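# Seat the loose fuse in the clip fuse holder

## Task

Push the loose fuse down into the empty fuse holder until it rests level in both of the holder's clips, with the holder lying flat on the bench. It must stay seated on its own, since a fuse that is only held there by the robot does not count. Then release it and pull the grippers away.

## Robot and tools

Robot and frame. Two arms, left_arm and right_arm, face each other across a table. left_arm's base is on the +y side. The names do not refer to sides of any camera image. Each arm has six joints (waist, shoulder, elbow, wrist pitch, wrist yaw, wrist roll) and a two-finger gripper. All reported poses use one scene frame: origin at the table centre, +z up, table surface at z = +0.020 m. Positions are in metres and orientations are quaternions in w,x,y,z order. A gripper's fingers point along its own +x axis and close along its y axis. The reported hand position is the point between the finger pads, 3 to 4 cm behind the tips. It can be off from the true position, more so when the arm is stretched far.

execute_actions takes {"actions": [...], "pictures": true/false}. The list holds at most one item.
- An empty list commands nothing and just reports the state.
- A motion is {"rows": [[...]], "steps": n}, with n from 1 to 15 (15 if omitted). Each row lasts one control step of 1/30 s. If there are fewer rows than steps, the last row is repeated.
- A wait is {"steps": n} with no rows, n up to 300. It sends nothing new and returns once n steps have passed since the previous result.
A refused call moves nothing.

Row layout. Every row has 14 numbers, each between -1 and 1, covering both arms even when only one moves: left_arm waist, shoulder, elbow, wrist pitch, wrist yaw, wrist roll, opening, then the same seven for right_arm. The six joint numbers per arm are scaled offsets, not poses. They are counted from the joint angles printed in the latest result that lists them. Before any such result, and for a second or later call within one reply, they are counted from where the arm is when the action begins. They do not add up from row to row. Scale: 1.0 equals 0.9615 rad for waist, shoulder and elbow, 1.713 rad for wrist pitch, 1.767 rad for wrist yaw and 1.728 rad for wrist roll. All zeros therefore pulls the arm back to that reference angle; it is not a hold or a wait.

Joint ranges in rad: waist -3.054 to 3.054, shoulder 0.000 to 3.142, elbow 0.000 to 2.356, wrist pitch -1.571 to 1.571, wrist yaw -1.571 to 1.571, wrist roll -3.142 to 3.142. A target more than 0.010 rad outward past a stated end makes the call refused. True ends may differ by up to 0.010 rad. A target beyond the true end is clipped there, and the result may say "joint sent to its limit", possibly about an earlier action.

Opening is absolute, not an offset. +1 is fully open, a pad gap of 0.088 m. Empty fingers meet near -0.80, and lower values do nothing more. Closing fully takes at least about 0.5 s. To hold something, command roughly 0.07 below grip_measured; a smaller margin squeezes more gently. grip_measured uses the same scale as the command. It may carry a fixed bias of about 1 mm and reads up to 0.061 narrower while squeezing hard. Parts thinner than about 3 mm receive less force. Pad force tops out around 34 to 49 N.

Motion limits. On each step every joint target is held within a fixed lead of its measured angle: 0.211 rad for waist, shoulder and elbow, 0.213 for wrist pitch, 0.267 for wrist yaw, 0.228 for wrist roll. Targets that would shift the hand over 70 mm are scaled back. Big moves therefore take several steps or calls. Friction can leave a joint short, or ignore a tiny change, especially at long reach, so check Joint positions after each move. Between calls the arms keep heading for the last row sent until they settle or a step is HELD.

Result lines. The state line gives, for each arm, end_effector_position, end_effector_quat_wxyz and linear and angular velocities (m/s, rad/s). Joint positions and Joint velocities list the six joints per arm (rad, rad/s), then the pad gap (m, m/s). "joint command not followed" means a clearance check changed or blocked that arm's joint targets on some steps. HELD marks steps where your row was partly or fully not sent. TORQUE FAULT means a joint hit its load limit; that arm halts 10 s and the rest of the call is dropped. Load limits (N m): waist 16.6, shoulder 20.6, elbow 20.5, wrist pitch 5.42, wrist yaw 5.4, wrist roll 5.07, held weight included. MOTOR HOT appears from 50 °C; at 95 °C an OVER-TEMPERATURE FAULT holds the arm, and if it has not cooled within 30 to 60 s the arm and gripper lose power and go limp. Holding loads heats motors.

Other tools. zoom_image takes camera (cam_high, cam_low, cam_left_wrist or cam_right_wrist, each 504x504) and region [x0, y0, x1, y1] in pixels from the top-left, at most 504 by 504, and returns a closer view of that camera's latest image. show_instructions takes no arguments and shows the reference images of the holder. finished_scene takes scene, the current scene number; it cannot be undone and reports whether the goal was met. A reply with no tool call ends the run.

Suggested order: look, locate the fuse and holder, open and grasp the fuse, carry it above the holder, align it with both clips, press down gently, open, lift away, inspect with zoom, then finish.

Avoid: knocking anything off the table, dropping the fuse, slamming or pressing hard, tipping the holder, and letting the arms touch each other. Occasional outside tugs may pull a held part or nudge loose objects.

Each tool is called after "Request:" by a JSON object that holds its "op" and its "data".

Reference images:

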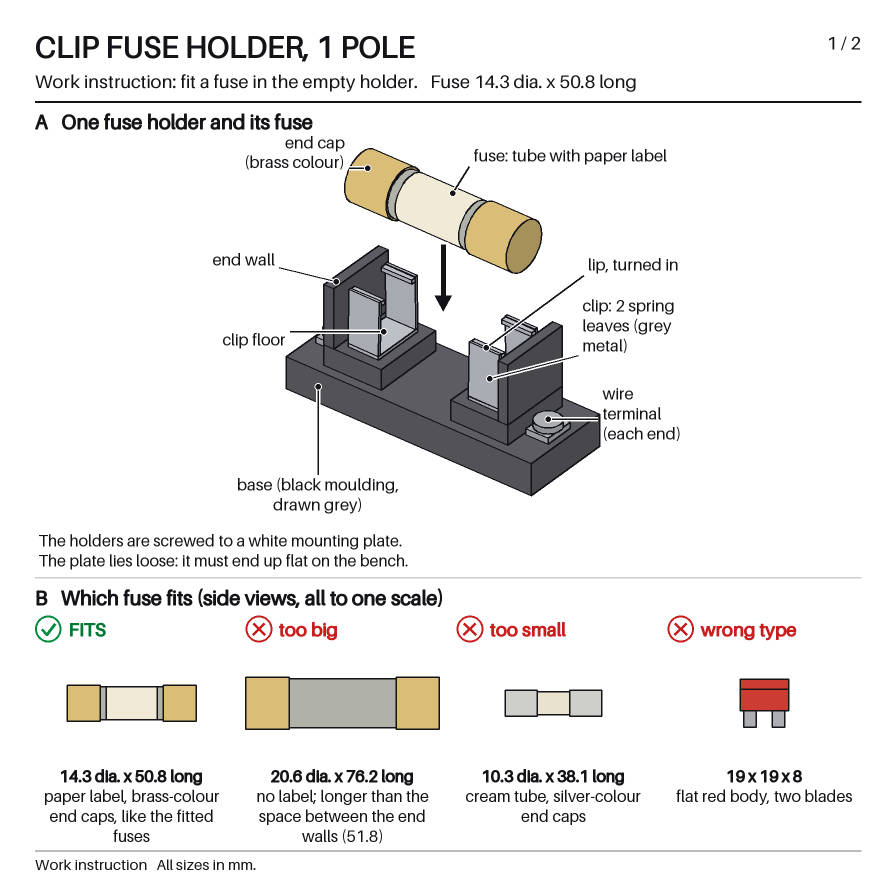

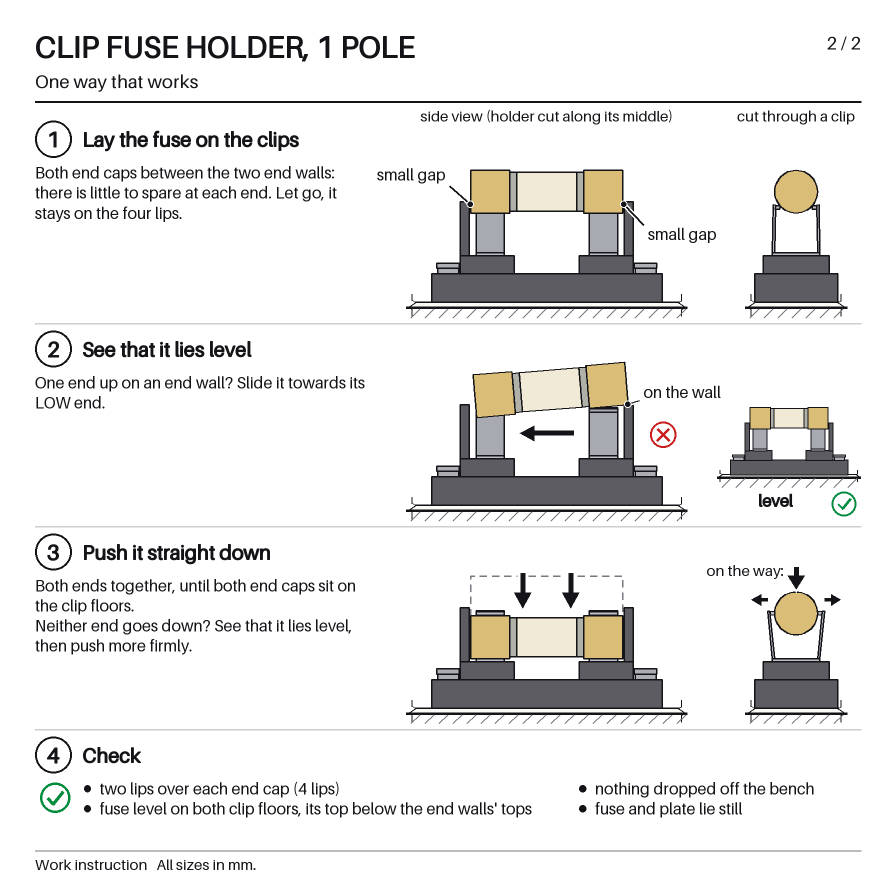

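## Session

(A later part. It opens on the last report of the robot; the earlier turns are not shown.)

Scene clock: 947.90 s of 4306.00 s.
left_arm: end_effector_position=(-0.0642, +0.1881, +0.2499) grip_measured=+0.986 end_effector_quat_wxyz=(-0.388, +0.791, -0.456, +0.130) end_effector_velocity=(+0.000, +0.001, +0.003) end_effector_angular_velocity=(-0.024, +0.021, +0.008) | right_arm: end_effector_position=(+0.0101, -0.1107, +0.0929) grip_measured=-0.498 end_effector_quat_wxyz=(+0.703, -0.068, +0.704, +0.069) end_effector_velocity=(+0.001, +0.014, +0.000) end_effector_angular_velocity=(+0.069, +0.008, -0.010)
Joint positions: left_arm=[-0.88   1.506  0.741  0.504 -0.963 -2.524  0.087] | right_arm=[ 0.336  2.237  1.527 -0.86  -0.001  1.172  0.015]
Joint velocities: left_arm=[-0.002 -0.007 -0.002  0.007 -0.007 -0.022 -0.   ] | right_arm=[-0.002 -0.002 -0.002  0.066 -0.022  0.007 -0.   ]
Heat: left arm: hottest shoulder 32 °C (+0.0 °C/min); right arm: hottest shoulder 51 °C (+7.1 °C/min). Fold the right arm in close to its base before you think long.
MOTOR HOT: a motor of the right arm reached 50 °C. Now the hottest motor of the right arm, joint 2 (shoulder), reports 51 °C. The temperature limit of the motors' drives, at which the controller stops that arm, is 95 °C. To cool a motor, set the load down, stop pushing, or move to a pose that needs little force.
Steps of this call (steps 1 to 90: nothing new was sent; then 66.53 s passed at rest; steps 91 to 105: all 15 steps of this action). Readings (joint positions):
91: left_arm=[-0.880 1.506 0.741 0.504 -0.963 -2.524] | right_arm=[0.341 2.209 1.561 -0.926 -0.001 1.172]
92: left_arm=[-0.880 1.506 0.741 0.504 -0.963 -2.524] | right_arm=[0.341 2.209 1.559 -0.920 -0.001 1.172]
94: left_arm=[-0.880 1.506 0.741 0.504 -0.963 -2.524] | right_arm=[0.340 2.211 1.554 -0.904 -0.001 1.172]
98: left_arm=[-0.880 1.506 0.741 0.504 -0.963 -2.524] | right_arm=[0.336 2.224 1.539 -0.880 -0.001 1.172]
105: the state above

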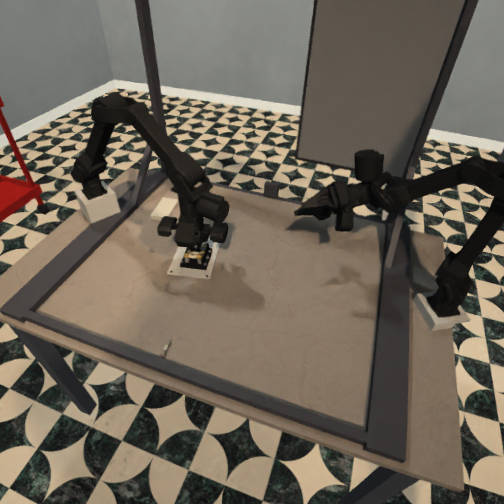

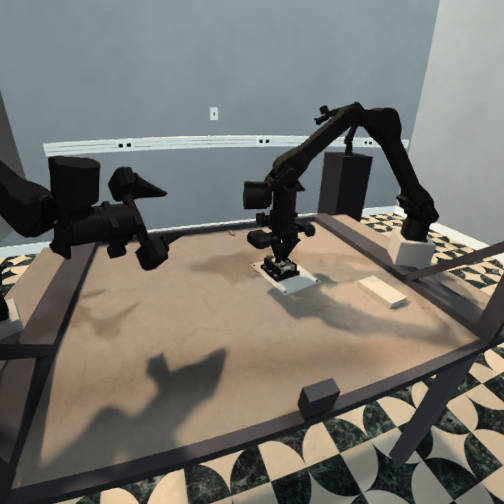

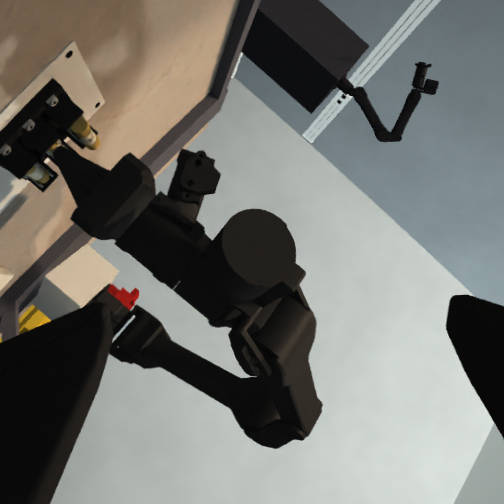

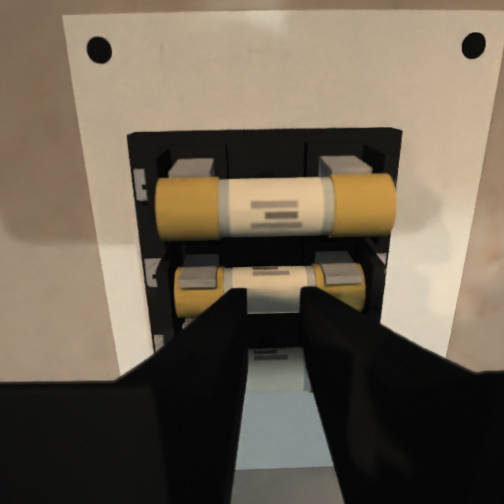

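Request:
{"op": "execute_actions", "data": {"actions": [{"rows": [[0,0,0,0,0,0,1,0,0.015,-0.009,0,0,0,-0.5],[0,0,0,0,0,0,1,0,0.030,-0.018,0,0,0,-0.5],[0,0,0,0,0,0,1,0,0.042,-0.026,0,0,0,-0.5],[0,0,0,0,0,0,1,0,0.048,-0.034,-0.003,0,0,-0.5],[0,0,0,0,0,0,1,-0.003,0.045,-0.050,-0.006,0,-0.002,-0.5],[0,0,0,0,0,0,1,-0.006,0.038,-0.068,-0.005,0,-0.003,-0.5],[0,0,0,0,0,0,1,-0.009,0.028,-0.086,-0.001,0,-0.005,-0.5],[0,0,0,0,0,0,1,-0.012,0.018,-0.104,0.003,0,-0.006,-0.5],[0,0,0,0,0,0,1,-0.014,0.008,-0.122,0.007,0,-0.008,-0.5],[0,0,0,0,0,0,1,-0.017,-0.003,-0.140,0.012,0,-0.009,-0.5],[0,0,0,0,0,0,1,-0.020,-0.013,-0.158,0.016,0,-0.011,-0.5],[0,0,0,0,0,0,1,-0.023,-0.023,-0.176,0.020,0,-0.012,-0.5],[0,0,0,0,0,0,1,-0.026,-0.034,-0.194,0.024,0,-0.014,-0.5],[0,0,0,0,0,0,1,-0.029,-0.044,-0.212,0.029,0,-0.016,-0.5],[0,0,0,0,0,0,1,-0.031,-0.054,-0.230,0.033,0,-0.017,-0.5]], "steps": 15}]}}

Request:
{"op": "execute_actions", "data": {"actions": [{"steps": 15}]}}

Scene clock: 984.20 s of 4306.00 s.
left_arm: end_effector_position=(-0.0642, +0.1881, +0.2499) grip_measured=+0.986 end_effector_quat_wxyz=(-0.388, +0.791, -0.456, +0.130) end_effector_velocity=(+0.001, +0.002, -0.003) end_effector_angular_velocity=(+0.007, -0.000, +0.006) | right_arm: end_effector_position=(+0.0097, -0.1381, +0.0865) grip_measured=-0.498 end_effector_quat_wxyz=(+0.699, -0.075, +0.708, +0.064) end_effector_velocity=(+0.009, -0.098, -0.002) end_effector_angular_velocity=(-0.013, -0.003, +0.005)
Joint positions: left_arm=[-0.88   1.506  0.741  0.504 -0.963 -2.524  0.087] | right_arm=[ 0.32   2.172  1.388 -0.804 -0.007  1.155  0.015]
Joint velocities: left_arm=[-0.002 -0.002 -0.007 -0.007 -0.007 -0.007 -0.   ] | right_arm=[-0.076 -0.291 -0.501  0.198  0.007 -0.081  0.   ]
Heat: left arm: hottest shoulder 32 °C (+0.0 °C/min); right arm: hottest shoulder 47 °C (-2.0 °C/min).
MOTOR HOT: cleared. Now the hottest motor of the right arm, joint 2 (shoulder), reports 47 °C.
Steps of this call (steps 1 to 15: the robot went on to your last target; steps 16 to 90: nothing new was sent; then 32.80 s passed at rest; steps 91 to 105: all 15 steps of this action). Readings (joint positions):
91: left_arm=[-0.880 1.506 0.741 0.504 -0.963 -2.524] | right_arm=[0.336 2.238 1.527 -0.859 -0.001 1.172]
92: left_arm=[-0.880 1.506 0.741 0.504 -0.963 -2.524] | right_arm=[0.336 2.240 1.526 -0.859 -0.001 1.172]
94: left_arm=[-0.880 1.506 0.741 0.504 -0.963 -2.524] | right_arm=[0.336 2.244 1.524 -0.859 -0.001 1.172]
98: left_arm=[-0.880 1.506 0.741 0.504 -0.963 -2.524] | right_arm=[0.335 2.236 1.499 -0.841 -0.002 1.172]
105: the state above

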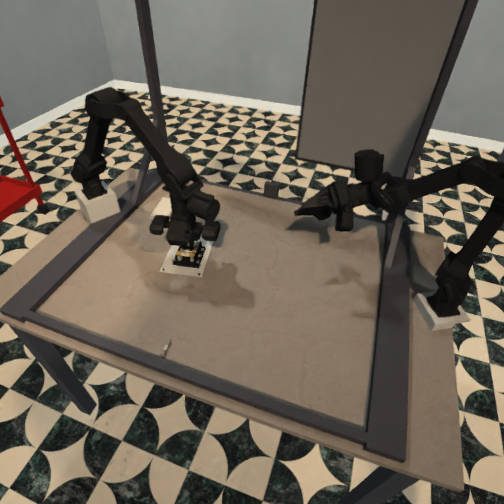

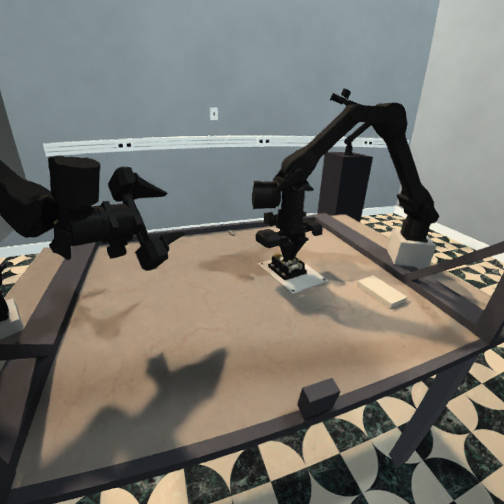

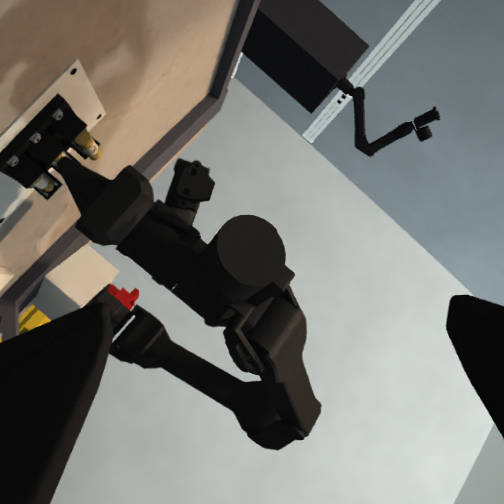

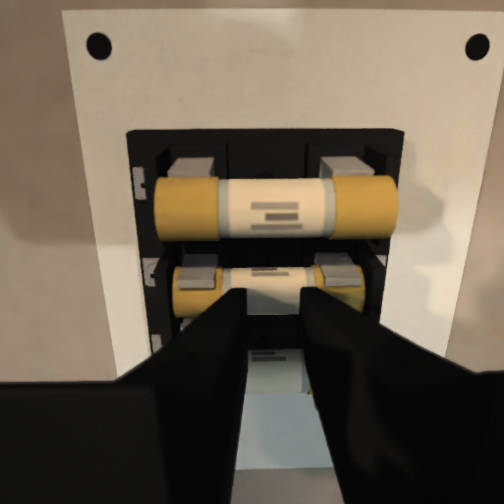

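Scene clock: 984.70 s of 4306.00 s.
left_arm: end_effector_position=(-0.0642, +0.1881, +0.2499) grip_measured=+0.986 end_effector_quat_wxyz=(-0.388, +0.791, -0.456, +0.130) end_effector_velocity=(+0.000, +0.001, -0.001) end_effector_angular_velocity=(+0.002, +0.001, +0.006) | right_arm: end_effector_position=(+0.0102, -0.1461, +0.0863) grip_measured=-0.498 end_effector_quat_wxyz=(+0.699, -0.074, +0.708, +0.064) end_effector_velocity=(-0.003, -0.005, +0.000) end_effector_angular_velocity=(-0.020, +0.012, +0.010)
Joint positions: left_arm=[-0.88   1.506  0.741  0.504 -0.963 -2.524  0.087] | right_arm=[ 0.314  2.148  1.347 -0.787 -0.008  1.149  0.015]
Joint velocities: left_arm=[-0.002 -0.002 -0.002 -0.007 -0.007 -0.007 -0.   ] | right_arm=[ 0.002 -0.002 -0.002 -0.022 -0.007 -0.007 -0.   ]
Heat: left arm: hottest shoulder 32 °C (+0.0 °C/min); right arm: hottest shoulder 47 °C (-2.0 °C/min).
Steps of this call (steps 1 to 15: the robot went on to your last target). Readings (joint positions):
1: left_arm=[-0.880 1.506 0.741 0.504 -0.963 -2.524] | right_arm=[0.318 2.164 1.374 -0.800 -0.007 1.153]
2: left_arm=[-0.880 1.506 0.741 0.504 -0.963 -2.524] | right_arm=[0.316 2.159 1.364 -0.799 -0.007 1.152]
4: left_arm=[-0.880 1.506 0.741 0.504 -0.963 -2.524] | right_arm=[0.314 2.152 1.353 -0.794 -0.007 1.150]
8: left_arm=[-0.880 1.506 0.741 0.504 -0.963 -2.524] | right_arm=[0.314 2.149 1.348 -0.788 -0.008 1.149]
15: the state above

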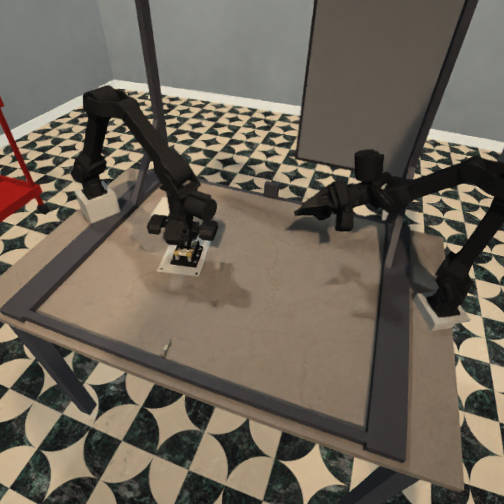

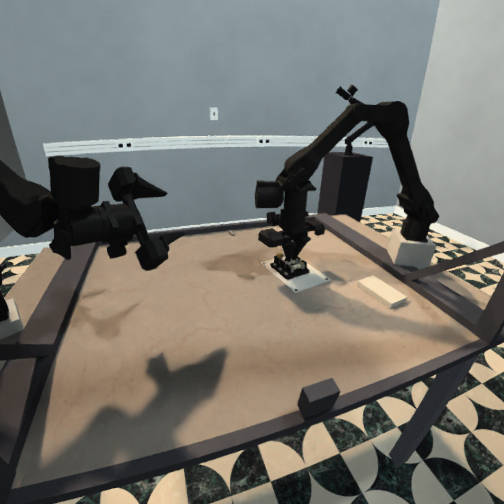

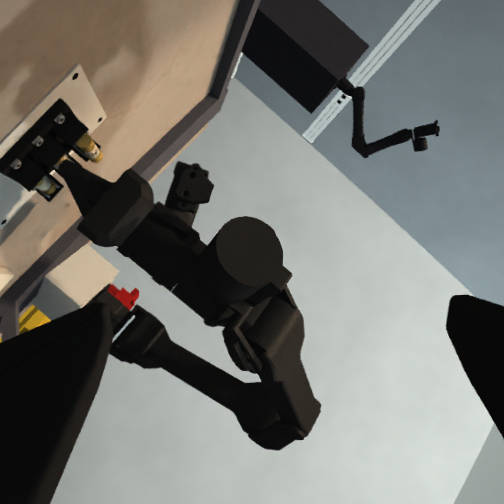

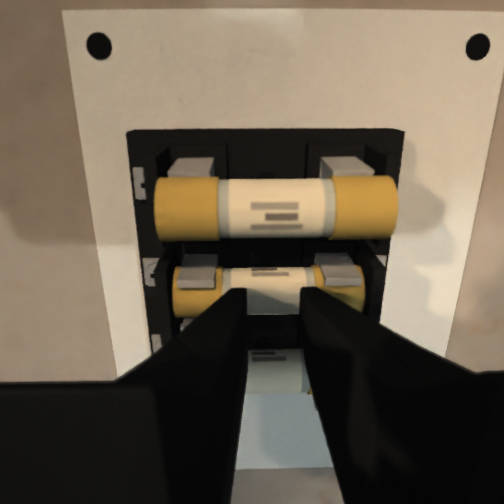

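Request:
{"op": "execute_actions", "data": {"actions": [{"rows": [[0,0,0,0,0,0,1,-0.0128,0.0269,-0.0606,-0.0060,0.004,-0.0059,-0.5],[0,0,0,0,0,0,1,-0.0174,0.0153,-0.0787,-0.0021,0.004,-0.0082,-0.5],[0,0,0,0,0,0,1,-0.0219,0.0038,-0.0967,0.0018,0.004,-0.0106,-0.5],[0,0,0,0,0,0,1,-0.0265,-0.0078,-0.1147,0.0057,0.004,-0.0129,-0.5],[0,0,0,0,0,0,1,-0.0310,-0.0194,-0.1328,0.0096,0.004,-0.0153,-0.5],[0,0,0,0,0,0,1,-0.0355,-0.0310,-0.1508,0.0134,0.004,-0.0176,-0.5],[0,0,0,0,0,0,1,-0.0401,-0.0426,-0.1688,0.0173,0.004,-0.0200,-0.5],[0,0,0,0,0,0,1,-0.0446,-0.0541,-0.1868,0.0212,0.004,-0.0223,-0.5],[0,0,0,0,0,0,1,-0.0492,-0.0657,-0.2049,0.0251,0.004,-0.0247,-0.5],[0,0,0,0,0,0,1,-0.0537,-0.0773,-0.2229,0.0290,0.004,-0.0270,-0.5],[0,0,0,0,0,0,1,-0.0582,-0.0889,-0.2409,0.0329,0.004,-0.0294,-0.5],[0,0,0,0,0,0,1,-0.0628,-0.1005,-0.2590,0.0368,0.004,-0.0317,-0.5],[0,0,0,0,0,0,1,-0.0673,-0.1120,-0.2770,0.0407,0.004,-0.0341,-0.5],[0,0,0,0,0,0,1,-0.0719,-0.1236,-0.2950,0.0446,0.004,-0.0364,-0.5],[0,0,0,0,0,0,1,-0.0764,-0.1352,-0.3131,0.0485,0.004,-0.0388,-0.5]], "steps": 15}], "pictures": false}}

Request:
{"op": "execute_actions", "data": {"actions": [{"steps": 12}]}}

Scene clock: 1012.47 s of 4306.00 s.
left_arm: end_effector_position=(-0.0642, +0.1881, +0.2499) grip_measured=+0.986 end_effector_quat_wxyz=(-0.388, +0.791, -0.456, +0.130) end_effector_velocity=(+0.002, +0.003, -0.000) end_effector_angular_velocity=(+0.001, -0.002, +0.020) | right_arm: end_effector_position=(+0.0171, -0.1928, +0.0861) grip_measured=-0.498 end_effector_quat_wxyz=(+0.698, -0.074, +0.710, +0.063) end_effector_velocity=(+0.016, -0.115, -0.001) end_effector_angular_velocity=(+0.007, -0.007, -0.015)
Joint positions: left_arm=[-0.88   1.506  0.741  0.504 -0.963 -2.524  0.087] | right_arm=[ 0.261  2.014  1.127 -0.705 -0.01   1.098  0.015]
Joint velocities: left_arm=[-0.002 -0.002 -0.002 -0.007 -0.022 -0.007 -0.   ] | right_arm=[-0.139 -0.33  -0.52   0.198  0.007 -0.125 -0.   ]
Heat: left arm: hottest shoulder 32 °C (+0.0 °C/min); right arm: hottest shoulder 41 °C (-9.1 °C/min).
Steps of this call (steps 1 to 15: the robot went on to your last target; steps 16 to 90: nothing new was sent; then 24.27 s passed at rest; steps 91 to 105: all 15 steps of this action). Readings (joint positions):
91: left_arm=[-0.880 1.506 0.741 0.504 -0.963 -2.524] | right_arm=[0.314 2.147 1.344 -0.785 -0.008 1.148]
92: left_arm=[-0.880 1.506 0.741 0.504 -0.963 -2.524] | right_arm=[0.313 2.143 1.337 -0.778 -0.009 1.146]
94: left_arm=[-0.880 1.506 0.741 0.504 -0.963 -2.524] | right_arm=[0.309 2.129 1.314 -0.770 -0.009 1.140]
98: left_arm=[-0.880 1.506 0.741 0.504 -0.963 -2.524] | right_arm=[0.292 2.089 1.247 -0.751 -0.010 1.126]
105: the state above

Scene clock: 1012.87 s of 4306.00 s.
left_arm: end_effector_position=(-0.0642, +0.1881, +0.2499) grip_measured=+0.986 end_effector_quat_wxyz=(-0.388, +0.791, -0.456, +0.130) end_effector_velocity=(+0.000, +0.001, -0.001) end_effector_angular_velocity=(+0.002, +0.001, +0.006) | right_arm: end_effector_position=(+0.0181, -0.2022, +0.0859) grip_measured=-0.498 end_effector_quat_wxyz=(+0.698, -0.073, +0.710, +0.063) end_effector_velocity=(-0.001, -0.001, -0.001) end_effector_angular_velocity=(+0.005, +0.006, +0.005)
Joint positions: left_arm=[-0.88   1.506  0.741  0.504 -0.963 -2.524  0.087] | right_arm=[ 0.25   1.987  1.085 -0.689 -0.01   1.088  0.015]
Joint velocities: left_arm=[-0.002 -0.002 -0.002 -0.007 -0.007 -0.007 -0.   ] | right_arm=[-0.002 -0.002 -0.007  0.007 -0.007 -0.007 -0.   ]
Heat: left arm: hottest shoulder 32 °C (+0.0 °C/min); right arm: hottest shoulder 41 °C (-9.0 °C/min).
Steps of this call (steps 1 to 12: the robot went on to your last target). Readings (joint positions):
1: left_arm=[-0.880 1.506 0.741 0.504 -0.963 -2.524] | right_arm=[0.257 2.005 1.112 -0.701 -0.010 1.095]
2: left_arm=[-0.880 1.506 0.741 0.504 -0.963 -2.524] | right_arm=[0.253 1.998 1.102 -0.700 -0.010 1.093]
4: left_arm=[-0.880 1.506 0.741 0.504 -0.963 -2.524] | right_arm=[0.250 1.991 1.091 -0.695 -0.010 1.090]
8: left_arm=[-0.880 1.506 0.741 0.504 -0.963 -2.524] | right_arm=[0.250 1.987 1.086 -0.690 -0.010 1.088]
12: the state above

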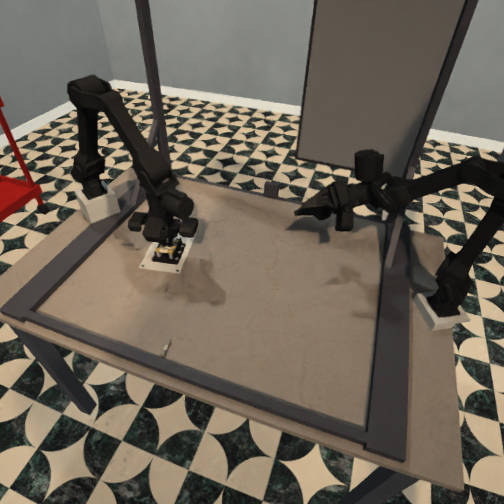

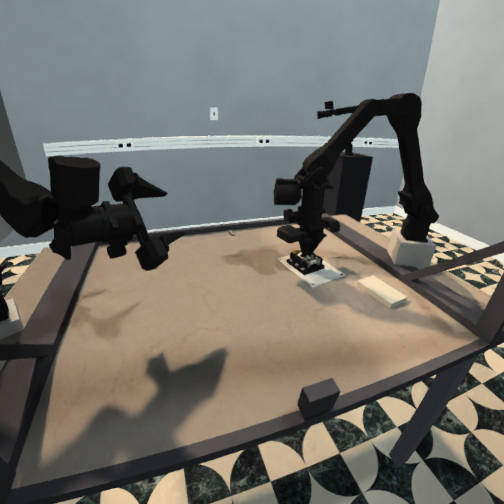

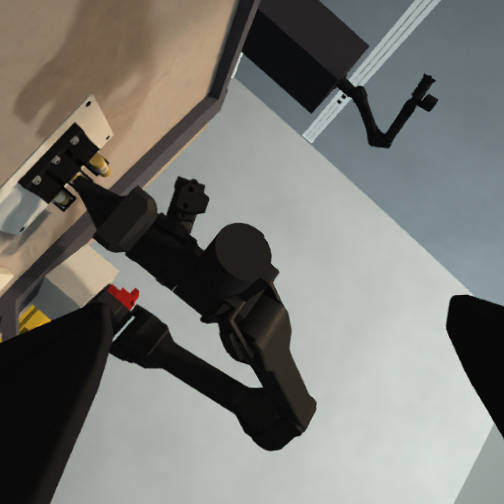

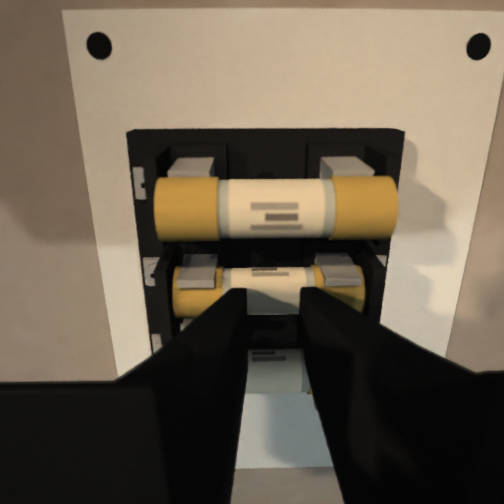

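Request:
{"op": "execute_actions", "data": {"actions": [{"rows": [[0,0,0,0,0,0,1,-0.0167,0.0228,-0.0539,-0.0063,0.005,-0.0072,-0.5],[0,0,0,0,0,0,1,-0.0236,0.0135,-0.0672,-0.0038,0.005,-0.0108,-0.5],[0,0,0,0,0,0,1,-0.0304,0.0041,-0.0805,-0.0013,0.005,-0.0145,-0.5],[0,0,0,0,0,0,1,-0.0372,-0.0052,-0.0938,0.0012,0.005,-0.0181,-0.5],[0,0,0,0,0,0,1,-0.0441,-0.0146,-0.1072,0.0037,0.005,-0.0218,-0.5],[0,0,0,0,0,0,1,-0.0509,-0.0240,-0.1205,0.0061,0.005,-0.0255,-0.5],[0,0,0,0,0,0,1,-0.0577,-0.0333,-0.1338,0.0086,0.005,-0.0291,-0.5],[0,0,0,0,0,0,1,-0.0645,-0.0427,-0.1471,0.0111,0.005,-0.0328,-0.5],[0,0,0,0,0,0,1,-0.0714,-0.0520,-0.1604,0.0136,0.005,-0.0364,-0.5],[0,0,0,0,0,0,1,-0.0782,-0.0614,-0.1737,0.0161,0.005,-0.0401,-0.5],[0,0,0,0,0,0,1,-0.0850,-0.0708,-0.1870,0.0186,0.005,-0.0438,-0.5],[0,0,0,0,0,0,1,-0.0919,-0.0801,-0.2003,0.0211,0.005,-0.0474,-0.5],[0,0,0,0,0,0,1,-0.0987,-0.0895,-0.2136,0.0236,0.005,-0.0511,-0.5],[0,0,0,0,0,0,1,-0.1055,-0.0988,-0.2269,0.0261,0.005,-0.0547,-0.5],[0,0,0,0,0,0,1,-0.1123,-0.1082,-0.2402,0.0286,0.005,-0.0584,-0.5]], "steps": 15}], "pictures": false}}

Request:
{"op": "execute_actions", "data": {"actions": [{"steps": 12}]}}

Scene clock: 1046.73 s of 4306.00 s.
left_arm: end_effector_position=(-0.0642, +0.1881, +0.2499) grip_measured=+0.986 end_effector_quat_wxyz=(-0.388, +0.791, -0.456, +0.130) end_effector_velocity=(+0.002, +0.002, +0.000) end_effector_angular_velocity=(-0.008, +0.002, +0.020) | right_arm: end_effector_position=(+0.0288, -0.2436, +0.0857) grip_measured=-0.498 end_effector_quat_wxyz=(+0.696, -0.072, +0.712, +0.063) end_effector_velocity=(+0.018, -0.101, -0.001) end_effector_angular_velocity=(+0.005, +0.026, -0.015)
Joint positions: left_arm=[-0.88   1.506  0.741  0.504 -0.963 -2.524  0.087] | right_arm=[ 0.17   1.878  0.922 -0.636 -0.015  1.009  0.015]
Joint velocities: left_arm=[-0.002  0.002 -0.002  0.007 -0.022 -0.007 -0.   ] | right_arm=[-0.198 -0.266 -0.383  0.11  -0.022 -0.183 -0.   ]
Heat: left arm: hottest shoulder 32 °C (+0.0 °C/min); right arm: hottest shoulder 37 °C (-10.0 °C/min).
Steps of this call (steps 1 to 30: the robot went on to your last target; steps 31 to 90: nothing new was sent; then 30.37 s passed at rest; steps 91 to 105: all 15 steps of this action). Readings (joint positions):
91: left_arm=[-0.880 1.506 0.741 0.504 -0.963 -2.524] | right_arm=[0.250 1.986 1.083 -0.686 -0.010 1.086]
92: left_arm=[-0.880 1.506 0.741 0.504 -0.963 -2.524] | right_arm=[0.248 1.982 1.077 -0.681 -0.013 1.084]
94: left_arm=[-0.880 1.506 0.741 0.504 -0.963 -2.524] | right_arm=[0.241 1.971 1.060 -0.677 -0.013 1.075]
98: left_arm=[-0.880 1.506 0.741 0.504 -0.963 -2.524] | right_arm=[0.215 1.938 1.010 -0.666 -0.015 1.052]
105: the state above

Scene clock: 1047.13 s of 4306.00 s.
left_arm: end_effector_position=(-0.0642, +0.1881, +0.2499) grip_measured=+0.986 end_effector_quat_wxyz=(-0.388, +0.791, -0.456, +0.130) end_effector_velocity=(-0.001, +0.001, -0.007) end_effector_angular_velocity=(+0.026, -0.004, -0.008) | right_arm: end_effector_position=(+0.0305, -0.2516, +0.0857) grip_measured=-0.498 end_effector_quat_wxyz=(+0.696, -0.071, +0.712, +0.064) end_effector_velocity=(-0.002, -0.004, -0.001) end_effector_angular_velocity=(-0.008, +0.012, +0.019)
Joint positions: left_arm=[-0.88   1.506  0.741  0.504 -0.963 -2.524  0.087] | right_arm=[ 0.153  1.855  0.891 -0.626 -0.015  0.994  0.015]
Joint velocities: left_arm=[-0.002  0.002 -0.007 -0.022  0.007 -0.007 -0.   ] | right_arm=[-0.002 -0.002 -0.007 -0.007 -0.007 -0.022 -0.   ]
Heat: left arm: hottest shoulder 32 °C (+0.0 °C/min); right arm: hottest shoulder 37 °C (-9.2 °C/min).
Steps of this call (steps 1 to 12: the robot went on to your last target). Readings (joint positions):
1: left_arm=[-0.880 1.506 0.741 0.504 -0.963 -2.524] | right_arm=[0.163 1.870 0.911 -0.634 -0.015 1.004]
2: left_arm=[-0.880 1.506 0.741 0.504 -0.963 -2.524] | right_arm=[0.158 1.865 0.904 -0.634 -0.015 1.001]
4: left_arm=[-0.880 1.506 0.741 0.504 -0.963 -2.524] | right_arm=[0.154 1.859 0.895 -0.631 -0.015 0.997]
8: left_arm=[-0.880 1.506 0.741 0.504 -0.963 -2.524] | right_arm=[0.153 1.856 0.891 -0.627 -0.015 0.994]
12: the state above

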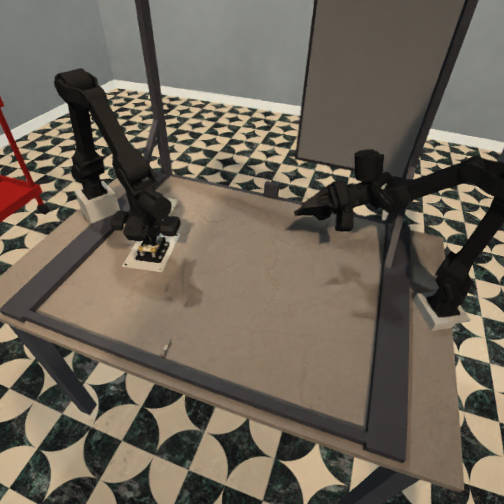

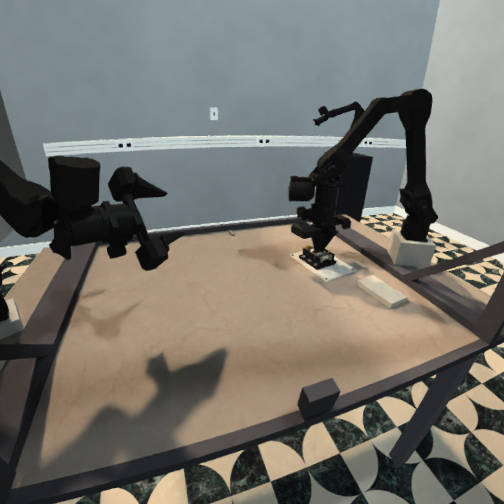

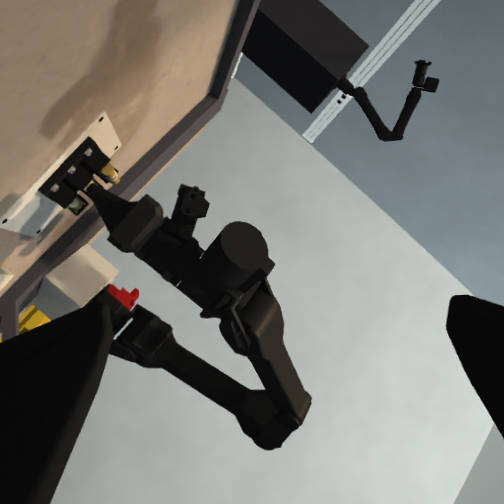

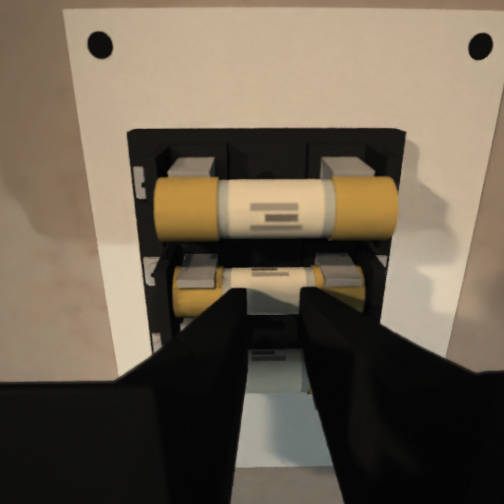

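Request:
{"op": "execute_actions", "data": {"actions": [{"rows": [[0,0,0,0,0,0,1,-0.0186,0.0202,-0.0497,-0.0067,0.008,-0.0081,-0.5],[0,0,0,0,0,0,1,-0.0258,0.0113,-0.0609,-0.0052,0.008,-0.0121,-0.5],[0,0,0,0,0,0,1,-0.0330,0.0025,-0.0721,-0.0038,0.008,-0.0161,-0.5],[0,0,0,0,0,0,1,-0.0402,-0.0064,-0.0833,-0.0023,0.008,-0.0201,-0.5],[0,0,0,0,0,0,1,-0.0474,-0.0153,-0.0945,-0.0008,0.008,-0.0241,-0.5],[0,0,0,0,0,0,1,-0.0546,-0.0242,-0.1057,0.0007,0.008,-0.0281,-0.5],[0,0,0,0,0,0,1,-0.0618,-0.0331,-0.1169,0.0022,0.008,-0.0321,-0.5],[0,0,0,0,0,0,1,-0.0690,-0.0419,-0.1281,0.0036,0.008,-0.0361,-0.5],[0,0,0,0,0,0,1,-0.0762,-0.0508,-0.1393,0.0051,0.008,-0.0401,-0.5],[0,0,0,0,0,0,1,-0.0834,-0.0597,-0.1505,0.0066,0.008,-0.0441,-0.5],[0,0,0,0,0,0,1,-0.0906,-0.0686,-0.1617,0.0081,0.008,-0.0481,-0.5],[0,0,0,0,0,0,1,-0.0978,-0.0775,-0.1729,0.0096,0.008,-0.0521,-0.5],[0,0,0,0,0,0,1,-0.1050,-0.0863,-0.1841,0.0111,0.008,-0.0561,-0.5]], "steps": 15}], "pictures": false}}

Request:
{"op": "execute_actions", "data": {"actions": [{"steps": 10}]}}

Scene clock: 1070.90 s of 4306.00 s.
left_arm: end_effector_position=(-0.0642, +0.1881, +0.2499) grip_measured=+0.986 end_effector_quat_wxyz=(-0.388, +0.791, -0.456, +0.130) end_effector_velocity=(-0.005, +0.001, -0.006) end_effector_angular_velocity=(+0.023, +0.001, -0.027) | right_arm: end_effector_position=(+0.0374, -0.2895, +0.0857) grip_measured=-0.498 end_effector_quat_wxyz=(+0.694, -0.071, +0.714, +0.062) end_effector_velocity=(+0.001, -0.060, +0.001) end_effector_angular_velocity=(-0.044, +0.034, -0.010)
Joint positions: left_arm=[-0.88   1.506  0.741  0.504 -0.963 -2.524  0.087] | right_arm=[ 0.068  1.757  0.76  -0.599 -0.018  0.911  0.015]
Joint velocities: left_arm=[-0.007 -0.002 -0.007 -0.022  0.022 -0.007 -0.   ] | right_arm=[-0.12  -0.134 -0.168 -0.022 -0.007 -0.11   0.   ]
Heat: left arm: hottest shoulder 32 °C (+0.0 °C/min); right arm: hottest shoulder 35 °C (-6.1 °C/min).
Steps of this call (steps 1 to 30: the robot went on to your last target; steps 31 to 90: nothing new was sent; then 20.27 s passed at rest; steps 91 to 105: all 15 steps of this action). Readings (joint positions):
91: left_arm=[-0.880 1.506 0.741 0.504 -0.963 -2.524] | right_arm=[0.153 1.854 0.889 -0.625 -0.016 0.992]
92: left_arm=[-0.880 1.506 0.741 0.504 -0.963 -2.524] | right_arm=[0.151 1.851 0.885 -0.620 -0.018 0.988]
94: left_arm=[-0.880 1.506 0.741 0.504 -0.963 -2.524] | right_arm=[0.143 1.841 0.871 -0.618 -0.018 0.978]
98: left_arm=[-0.880 1.506 0.741 0.504 -0.963 -2.524] | right_arm=[0.114 1.810 0.829 -0.613 -0.018 0.954]
105: the state above

Scene clock: 1071.23 s of 4306.00 s.
left_arm: end_effector_position=(-0.0642, +0.1881, +0.2499) grip_measured=+0.986 end_effector_quat_wxyz=(-0.388, +0.791, -0.456, +0.130) end_effector_velocity=(-0.002, +0.001, -0.003) end_effector_angular_velocity=(+0.007, -0.000, +0.001) | right_arm: end_effector_position=(+0.0375, -0.2917, +0.0857) grip_measured=-0.498 end_effector_quat_wxyz=(+0.694, -0.071, +0.713, +0.064) end_effector_velocity=(-0.004, -0.002, +0.000) end_effector_angular_velocity=(+0.004, +0.023, +0.019)
Joint positions: left_arm=[-0.88   1.506  0.741  0.504 -0.963 -2.524  0.087] | right_arm=[ 0.064  1.749  0.75  -0.594 -0.018  0.903  0.015]
Joint velocities: left_arm=[-0.007  0.002 -0.002 -0.007 -0.007 -0.007 -0.   ] | right_arm=[-0.002 -0.007 -0.007 -0.007 -0.022 -0.022 -0.   ]
Heat: left arm: hottest shoulder 32 °C (+0.0 °C/min); right arm: hottest shoulder 35 °C (-6.0 °C/min).
Steps of this call (steps 1 to 10: the robot went on to your last target). Readings (joint positions):
1: left_arm=[-0.880 1.506 0.741 0.504 -0.963 -2.524] | right_arm=[0.065 1.754 0.756 -0.598 -0.018 0.909]
2: left_arm=[-0.880 1.506 0.741 0.504 -0.963 -2.524] | right_arm=[0.064 1.752 0.753 -0.597 -0.018 0.907]
4: left_arm=[-0.880 1.506 0.741 0.504 -0.963 -2.524] | right_arm=[0.064 1.750 0.751 -0.595 -0.018 0.905]
8: left_arm=[-0.880 1.506 0.741 0.504 -0.963 -2.524] | right_arm=[0.064 1.749 0.750 -0.594 -0.018 0.903]
10: the state above

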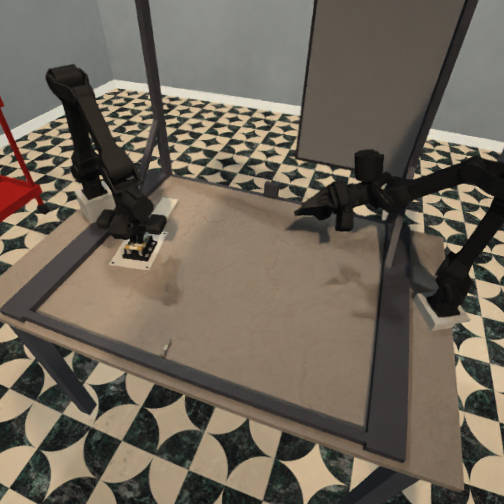

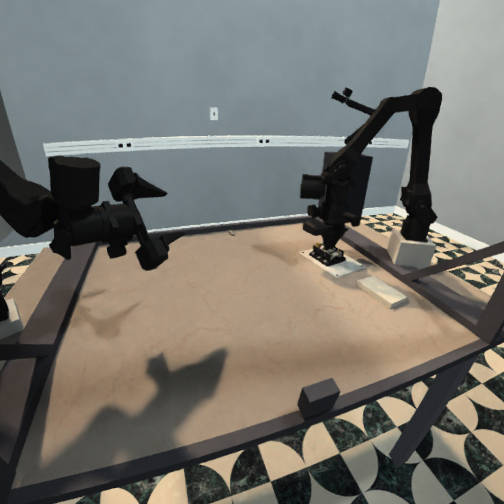

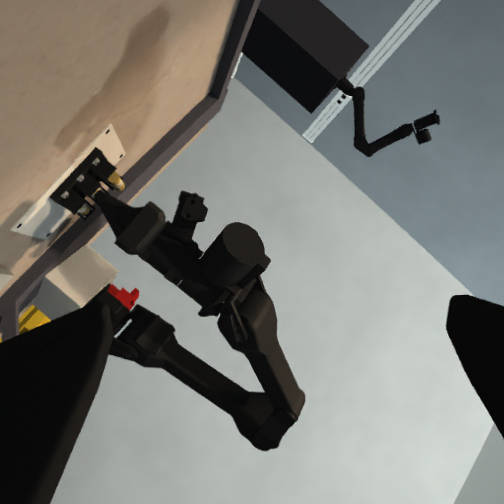

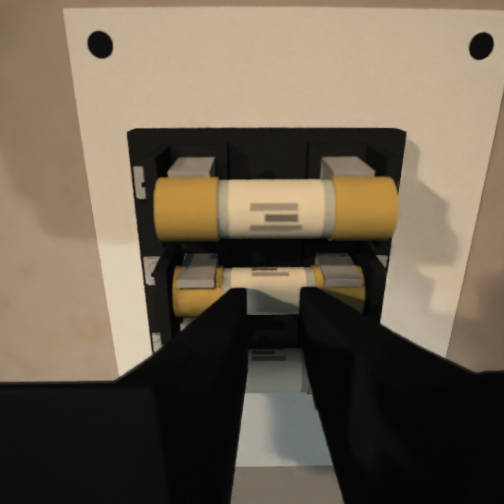

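Request:
{"op": "execute_actions", "data": {"actions": [{"rows": [[0,0,0,0,0,0,1,0.002,-0.010,0.000,-0.006,0.010,0,-0.5],[0,0,0,0,0,0,1,0.004,-0.030,0.012,-0.018,0.010,0,-0.5],[0,0,0,0,0,0,1,0.005,-0.052,0.022,-0.031,0.011,0,-0.5],[0,0,0,0,0,0,1,0.005,-0.072,0.031,-0.043,0.011,0,-0.5],[0,0,0,0,0,0,1,0.005,-0.087,0.038,-0.052,0.011,0,-0.5],[0,0,0,0,0,0,1,0.005,-0.096,0.042,-0.057,0.011,0,-0.5],[0,0,0,0,0,0,1,0.005,-0.096,0.042,-0.057,0.011,0,-0.5],[0,0,0,0,0,0,1,0.005,-0.096,0.042,-0.057,0.011,0,-0.5],[0,0,0,0,0,0,1,-0.005,-0.090,0.052,-0.058,0.011,-0.006,-0.5],[0,0,0,0,0,0,1,-0.019,-0.078,0.065,-0.059,0.011,-0.013,-0.5],[0,0,0,0,0,0,1,-0.035,-0.064,0.079,-0.060,0.011,-0.022,-0.5],[0,0,0,0,0,0,1,-0.051,-0.049,0.093,-0.062,0.011,-0.031,-0.5],[0,0,0,0,0,0,1,-0.066,-0.035,0.106,-0.063,0.011,-0.039,-0.5],[0,0,0,0,0,0,1,-0.079,-0.022,0.117,-0.064,0.011,-0.046,-0.5],[0,0,0,0,0,0,1,-0.0874,-0.0125,0.1238,-0.0647,0.011,-0.0501,-0.5]], "steps": 15}], "pictures": false}}

Request:
{"op": "execute_actions", "data": {"actions": [{"steps": 14}]}}

Scene clock: 1118.93 s of 4306.00 s.
left_arm: end_effector_position=(-0.0642, +0.1881, +0.2499) grip_measured=+0.986 end_effector_quat_wxyz=(-0.388, +0.791, -0.456, +0.130) end_effector_velocity=(+0.003, +0.004, -0.001) end_effector_angular_velocity=(+0.002, +0.006, +0.022) | right_arm: end_effector_position=(+0.0590, -0.2855, +0.1129) grip_measured=-0.498 end_effector_quat_wxyz=(+0.705, -0.067, +0.703, +0.070) end_effector_velocity=(+0.122, +0.017, -0.010) end_effector_angular_velocity=(-0.024, +0.021, -0.059)
Joint positions: left_arm=[-0.88   1.506  0.741  0.504 -0.963 -2.524  0.087] | right_arm=[ 0.011  1.704  0.836 -0.697 -0.001  0.848  0.015]
Joint velocities: left_arm=[-0.002 -0.007 -0.002 -0.022 -0.022 -0.022 -0.   ] | right_arm=[-0.374  0.315  0.32  -0.037 -0.007 -0.315  0.   ]
Heat: left arm: hottest shoulder 32 °C (+0.0 °C/min); right arm: hottest shoulder 32 °C (-4.0 °C/min).
Steps of this call (steps 1 to 30: the robot went on to your last target; steps 31 to 90: nothing new was sent; then 44.20 s passed at rest; steps 91 to 105: all 15 steps of this action). Readings (joint positions):
91: left_arm=[-0.880 1.506 0.741 0.504 -0.963 -2.524] | right_arm=[0.064 1.745 0.752 -0.594 -0.018 0.903]
92: left_arm=[-0.880 1.506 0.741 0.504 -0.963 -2.524] | right_arm=[0.065 1.741 0.753 -0.599 -0.013 0.903]
94: left_arm=[-0.880 1.506 0.741 0.504 -0.963 -2.524] | right_arm=[0.065 1.728 0.756 -0.631 -0.003 0.903]
98: left_arm=[-0.880 1.506 0.741 0.504 -0.963 -2.524] | right_arm=[0.065 1.680 0.770 -0.675 -0.001 0.903]
105: the state above

Scene clock: 1119.40 s of 4306.00 s.
left_arm: end_effector_position=(-0.0642, +0.1881, +0.2499) grip_measured=+0.986 end_effector_quat_wxyz=(-0.388, +0.791, -0.456, +0.130) end_effector_velocity=(-0.001, +0.001, +0.000) end_effector_angular_velocity=(-0.001, +0.007, -0.008) | right_arm: end_effector_position=(+0.0676, -0.2859, +0.1111) grip_measured=-0.498 end_effector_quat_wxyz=(+0.703, -0.069, +0.705, +0.067) end_effector_velocity=(-0.002, -0.002, +0.000) end_effector_angular_velocity=(-0.002, +0.010, +0.005)
Joint positions: left_arm=[-0.88   1.506  0.741  0.504 -0.963 -2.524  0.087] | right_arm=[-0.017  1.731  0.859 -0.703  0.     0.822  0.015]
Joint velocities: left_arm=[-0.002 -0.007 -0.002 -0.007  0.007 -0.007 -0.   ] | right_arm=[-0.002 -0.002 -0.002 -0.007 -0.007 -0.007 -0.   ]
Heat: left arm: hottest shoulder 32 °C (+0.0 °C/min); right arm: hottest shoulder 33 °C (-3.0 °C/min).
Steps of this call (steps 1 to 14: the robot went on to your last target). Readings (joint positions):
1: left_arm=[-0.880 1.506 0.741 0.504 -0.963 -2.524] | right_arm=[0.000 1.714 0.845 -0.697 -0.000 0.840]
2: left_arm=[-0.880 1.506 0.741 0.504 -0.963 -2.524] | right_arm=[-0.008 1.720 0.851 -0.698 0.000 0.834]
4: left_arm=[-0.880 1.506 0.741 0.504 -0.963 -2.524] | right_arm=[-0.015 1.726 0.856 -0.702 0.000 0.828]
8: left_arm=[-0.880 1.506 0.741 0.504 -0.963 -2.524] | right_arm=[-0.017 1.730 0.857 -0.703 0.000 0.823]
14: the state above

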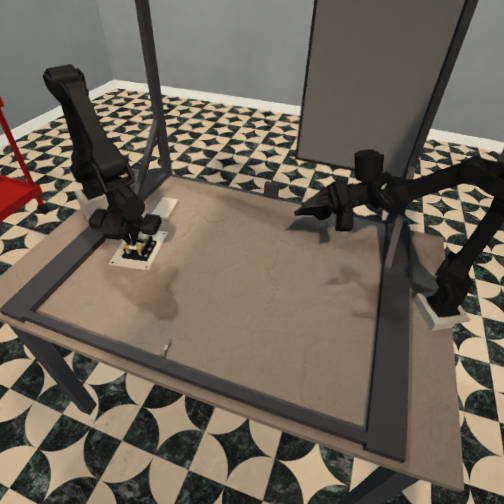

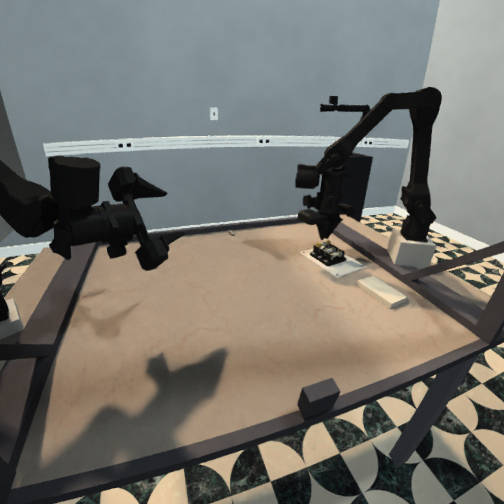

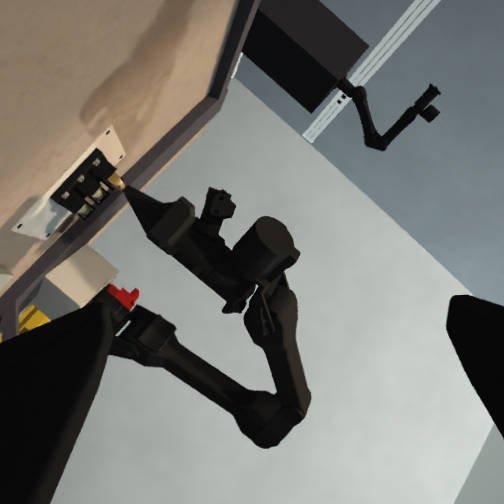

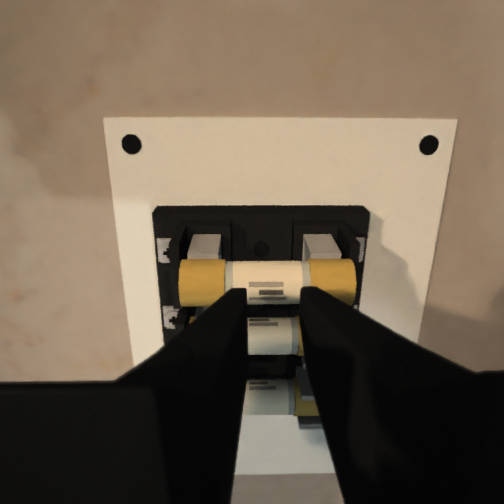

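Request:
{"op": "execute_actions", "data": {"actions": [{"rows": [[0,0,0,0,0,0,1,0.004,0.008,-0.008,0.006,0,0,-0.5],[0,0,0,0,0,0,1,0.0073,0.013,-0.014,0.012,0,0,-0.5],[0,0,0,0,0,0,1,0.0073,0.017,-0.018,0.016,0,0,-0.5],[0,0,0,0,0,0,1,0.0073,0.020,-0.021,0.020,0,0,-0.5],[0,0,0,0,0,0,1,0.0073,0.022,-0.023,0.022,0,0,-0.5],[0,0,0,0,0,0,1,0.0073,0.024,-0.025,0.024,0,0,-0.5],[0,0,0,0,0,0,1,0.0073,0.025,-0.026,0.026,0,0,-0.5],[0,0,0,0,0,0,1,0.0073,0.026,-0.027,0.027,0,0,-0.5],[0,0,0,0,0,0,1,0.0073,0.027,-0.028,0.0274,0,0,-0.5]], "steps": 15}]}}

Scene clock: 1144.17 s of 4306.00 s.
left_arm: end_effector_position=(-0.0642, +0.1881, +0.2499) grip_measured=+0.986 end_effector_quat_wxyz=(-0.388, +0.791, -0.456, +0.130) end_effector_velocity=(+0.000, +0.001, -0.003) end_effector_angular_velocity=(-0.002, +0.012, +0.008) | right_arm: end_effector_position=(+0.0670, -0.2850, +0.1025) grip_measured=-0.498 end_effector_quat_wxyz=(+0.704, -0.069, +0.703, +0.070) end_effector_velocity=(+0.001, +0.004, +0.002) end_effector_angular_velocity=(+0.026, +0.010, +0.000)
Joint positions: left_arm=[-0.88   1.506  0.741  0.504 -0.963 -2.524  0.087] | right_arm=[-0.013  1.75   0.84  -0.659  0.     0.822  0.015]
Joint velocities: left_arm=[-0.002  0.002 -0.002 -0.007 -0.007 -0.022 -0.   ] | right_arm=[-0.007 -0.007  0.002  0.007 -0.022 -0.007 -0.   ]
Heat: left arm: hottest shoulder 32 °C (+0.0 °C/min); right arm: hottest shoulder 33 °C (-1.0 °C/min).
Steps of this call (steps 1 to 30: the robot went on to your last target; steps 31 to 90: nothing new was sent; then 21.27 s passed at rest; steps 91 to 105: all 15 steps of this action). Readings (joint positions):
91: left_arm=[-0.880 1.506 0.741 0.504 -0.963 -2.524] | right_arm=[-0.018 1.731 0.859 -0.703 0.000 0.822]
92: left_arm=[-0.880 1.506 0.741 0.504 -0.963 -2.524] | right_arm=[-0.017 1.732 0.858 -0.700 0.000 0.822]
94: left_arm=[-0.880 1.506 0.741 0.504 -0.963 -2.524] | right_arm=[-0.016 1.736 0.856 -0.685 0.000 0.822]
98: left_arm=[-0.880 1.506 0.741 0.504 -0.963 -2.524] | right_arm=[-0.014 1.746 0.845 -0.668 0.000 0.822]
105: the state above

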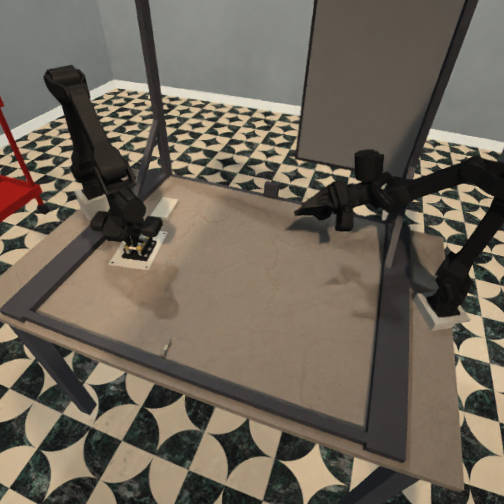

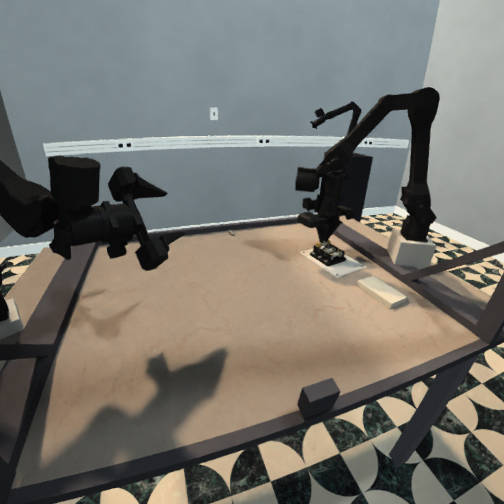

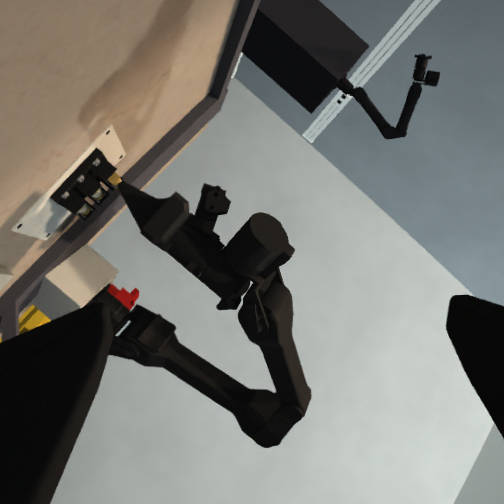

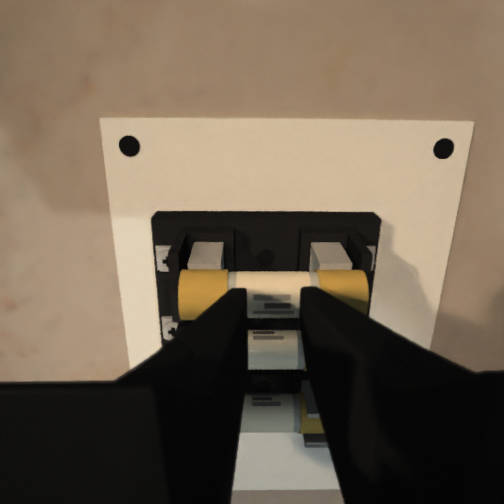

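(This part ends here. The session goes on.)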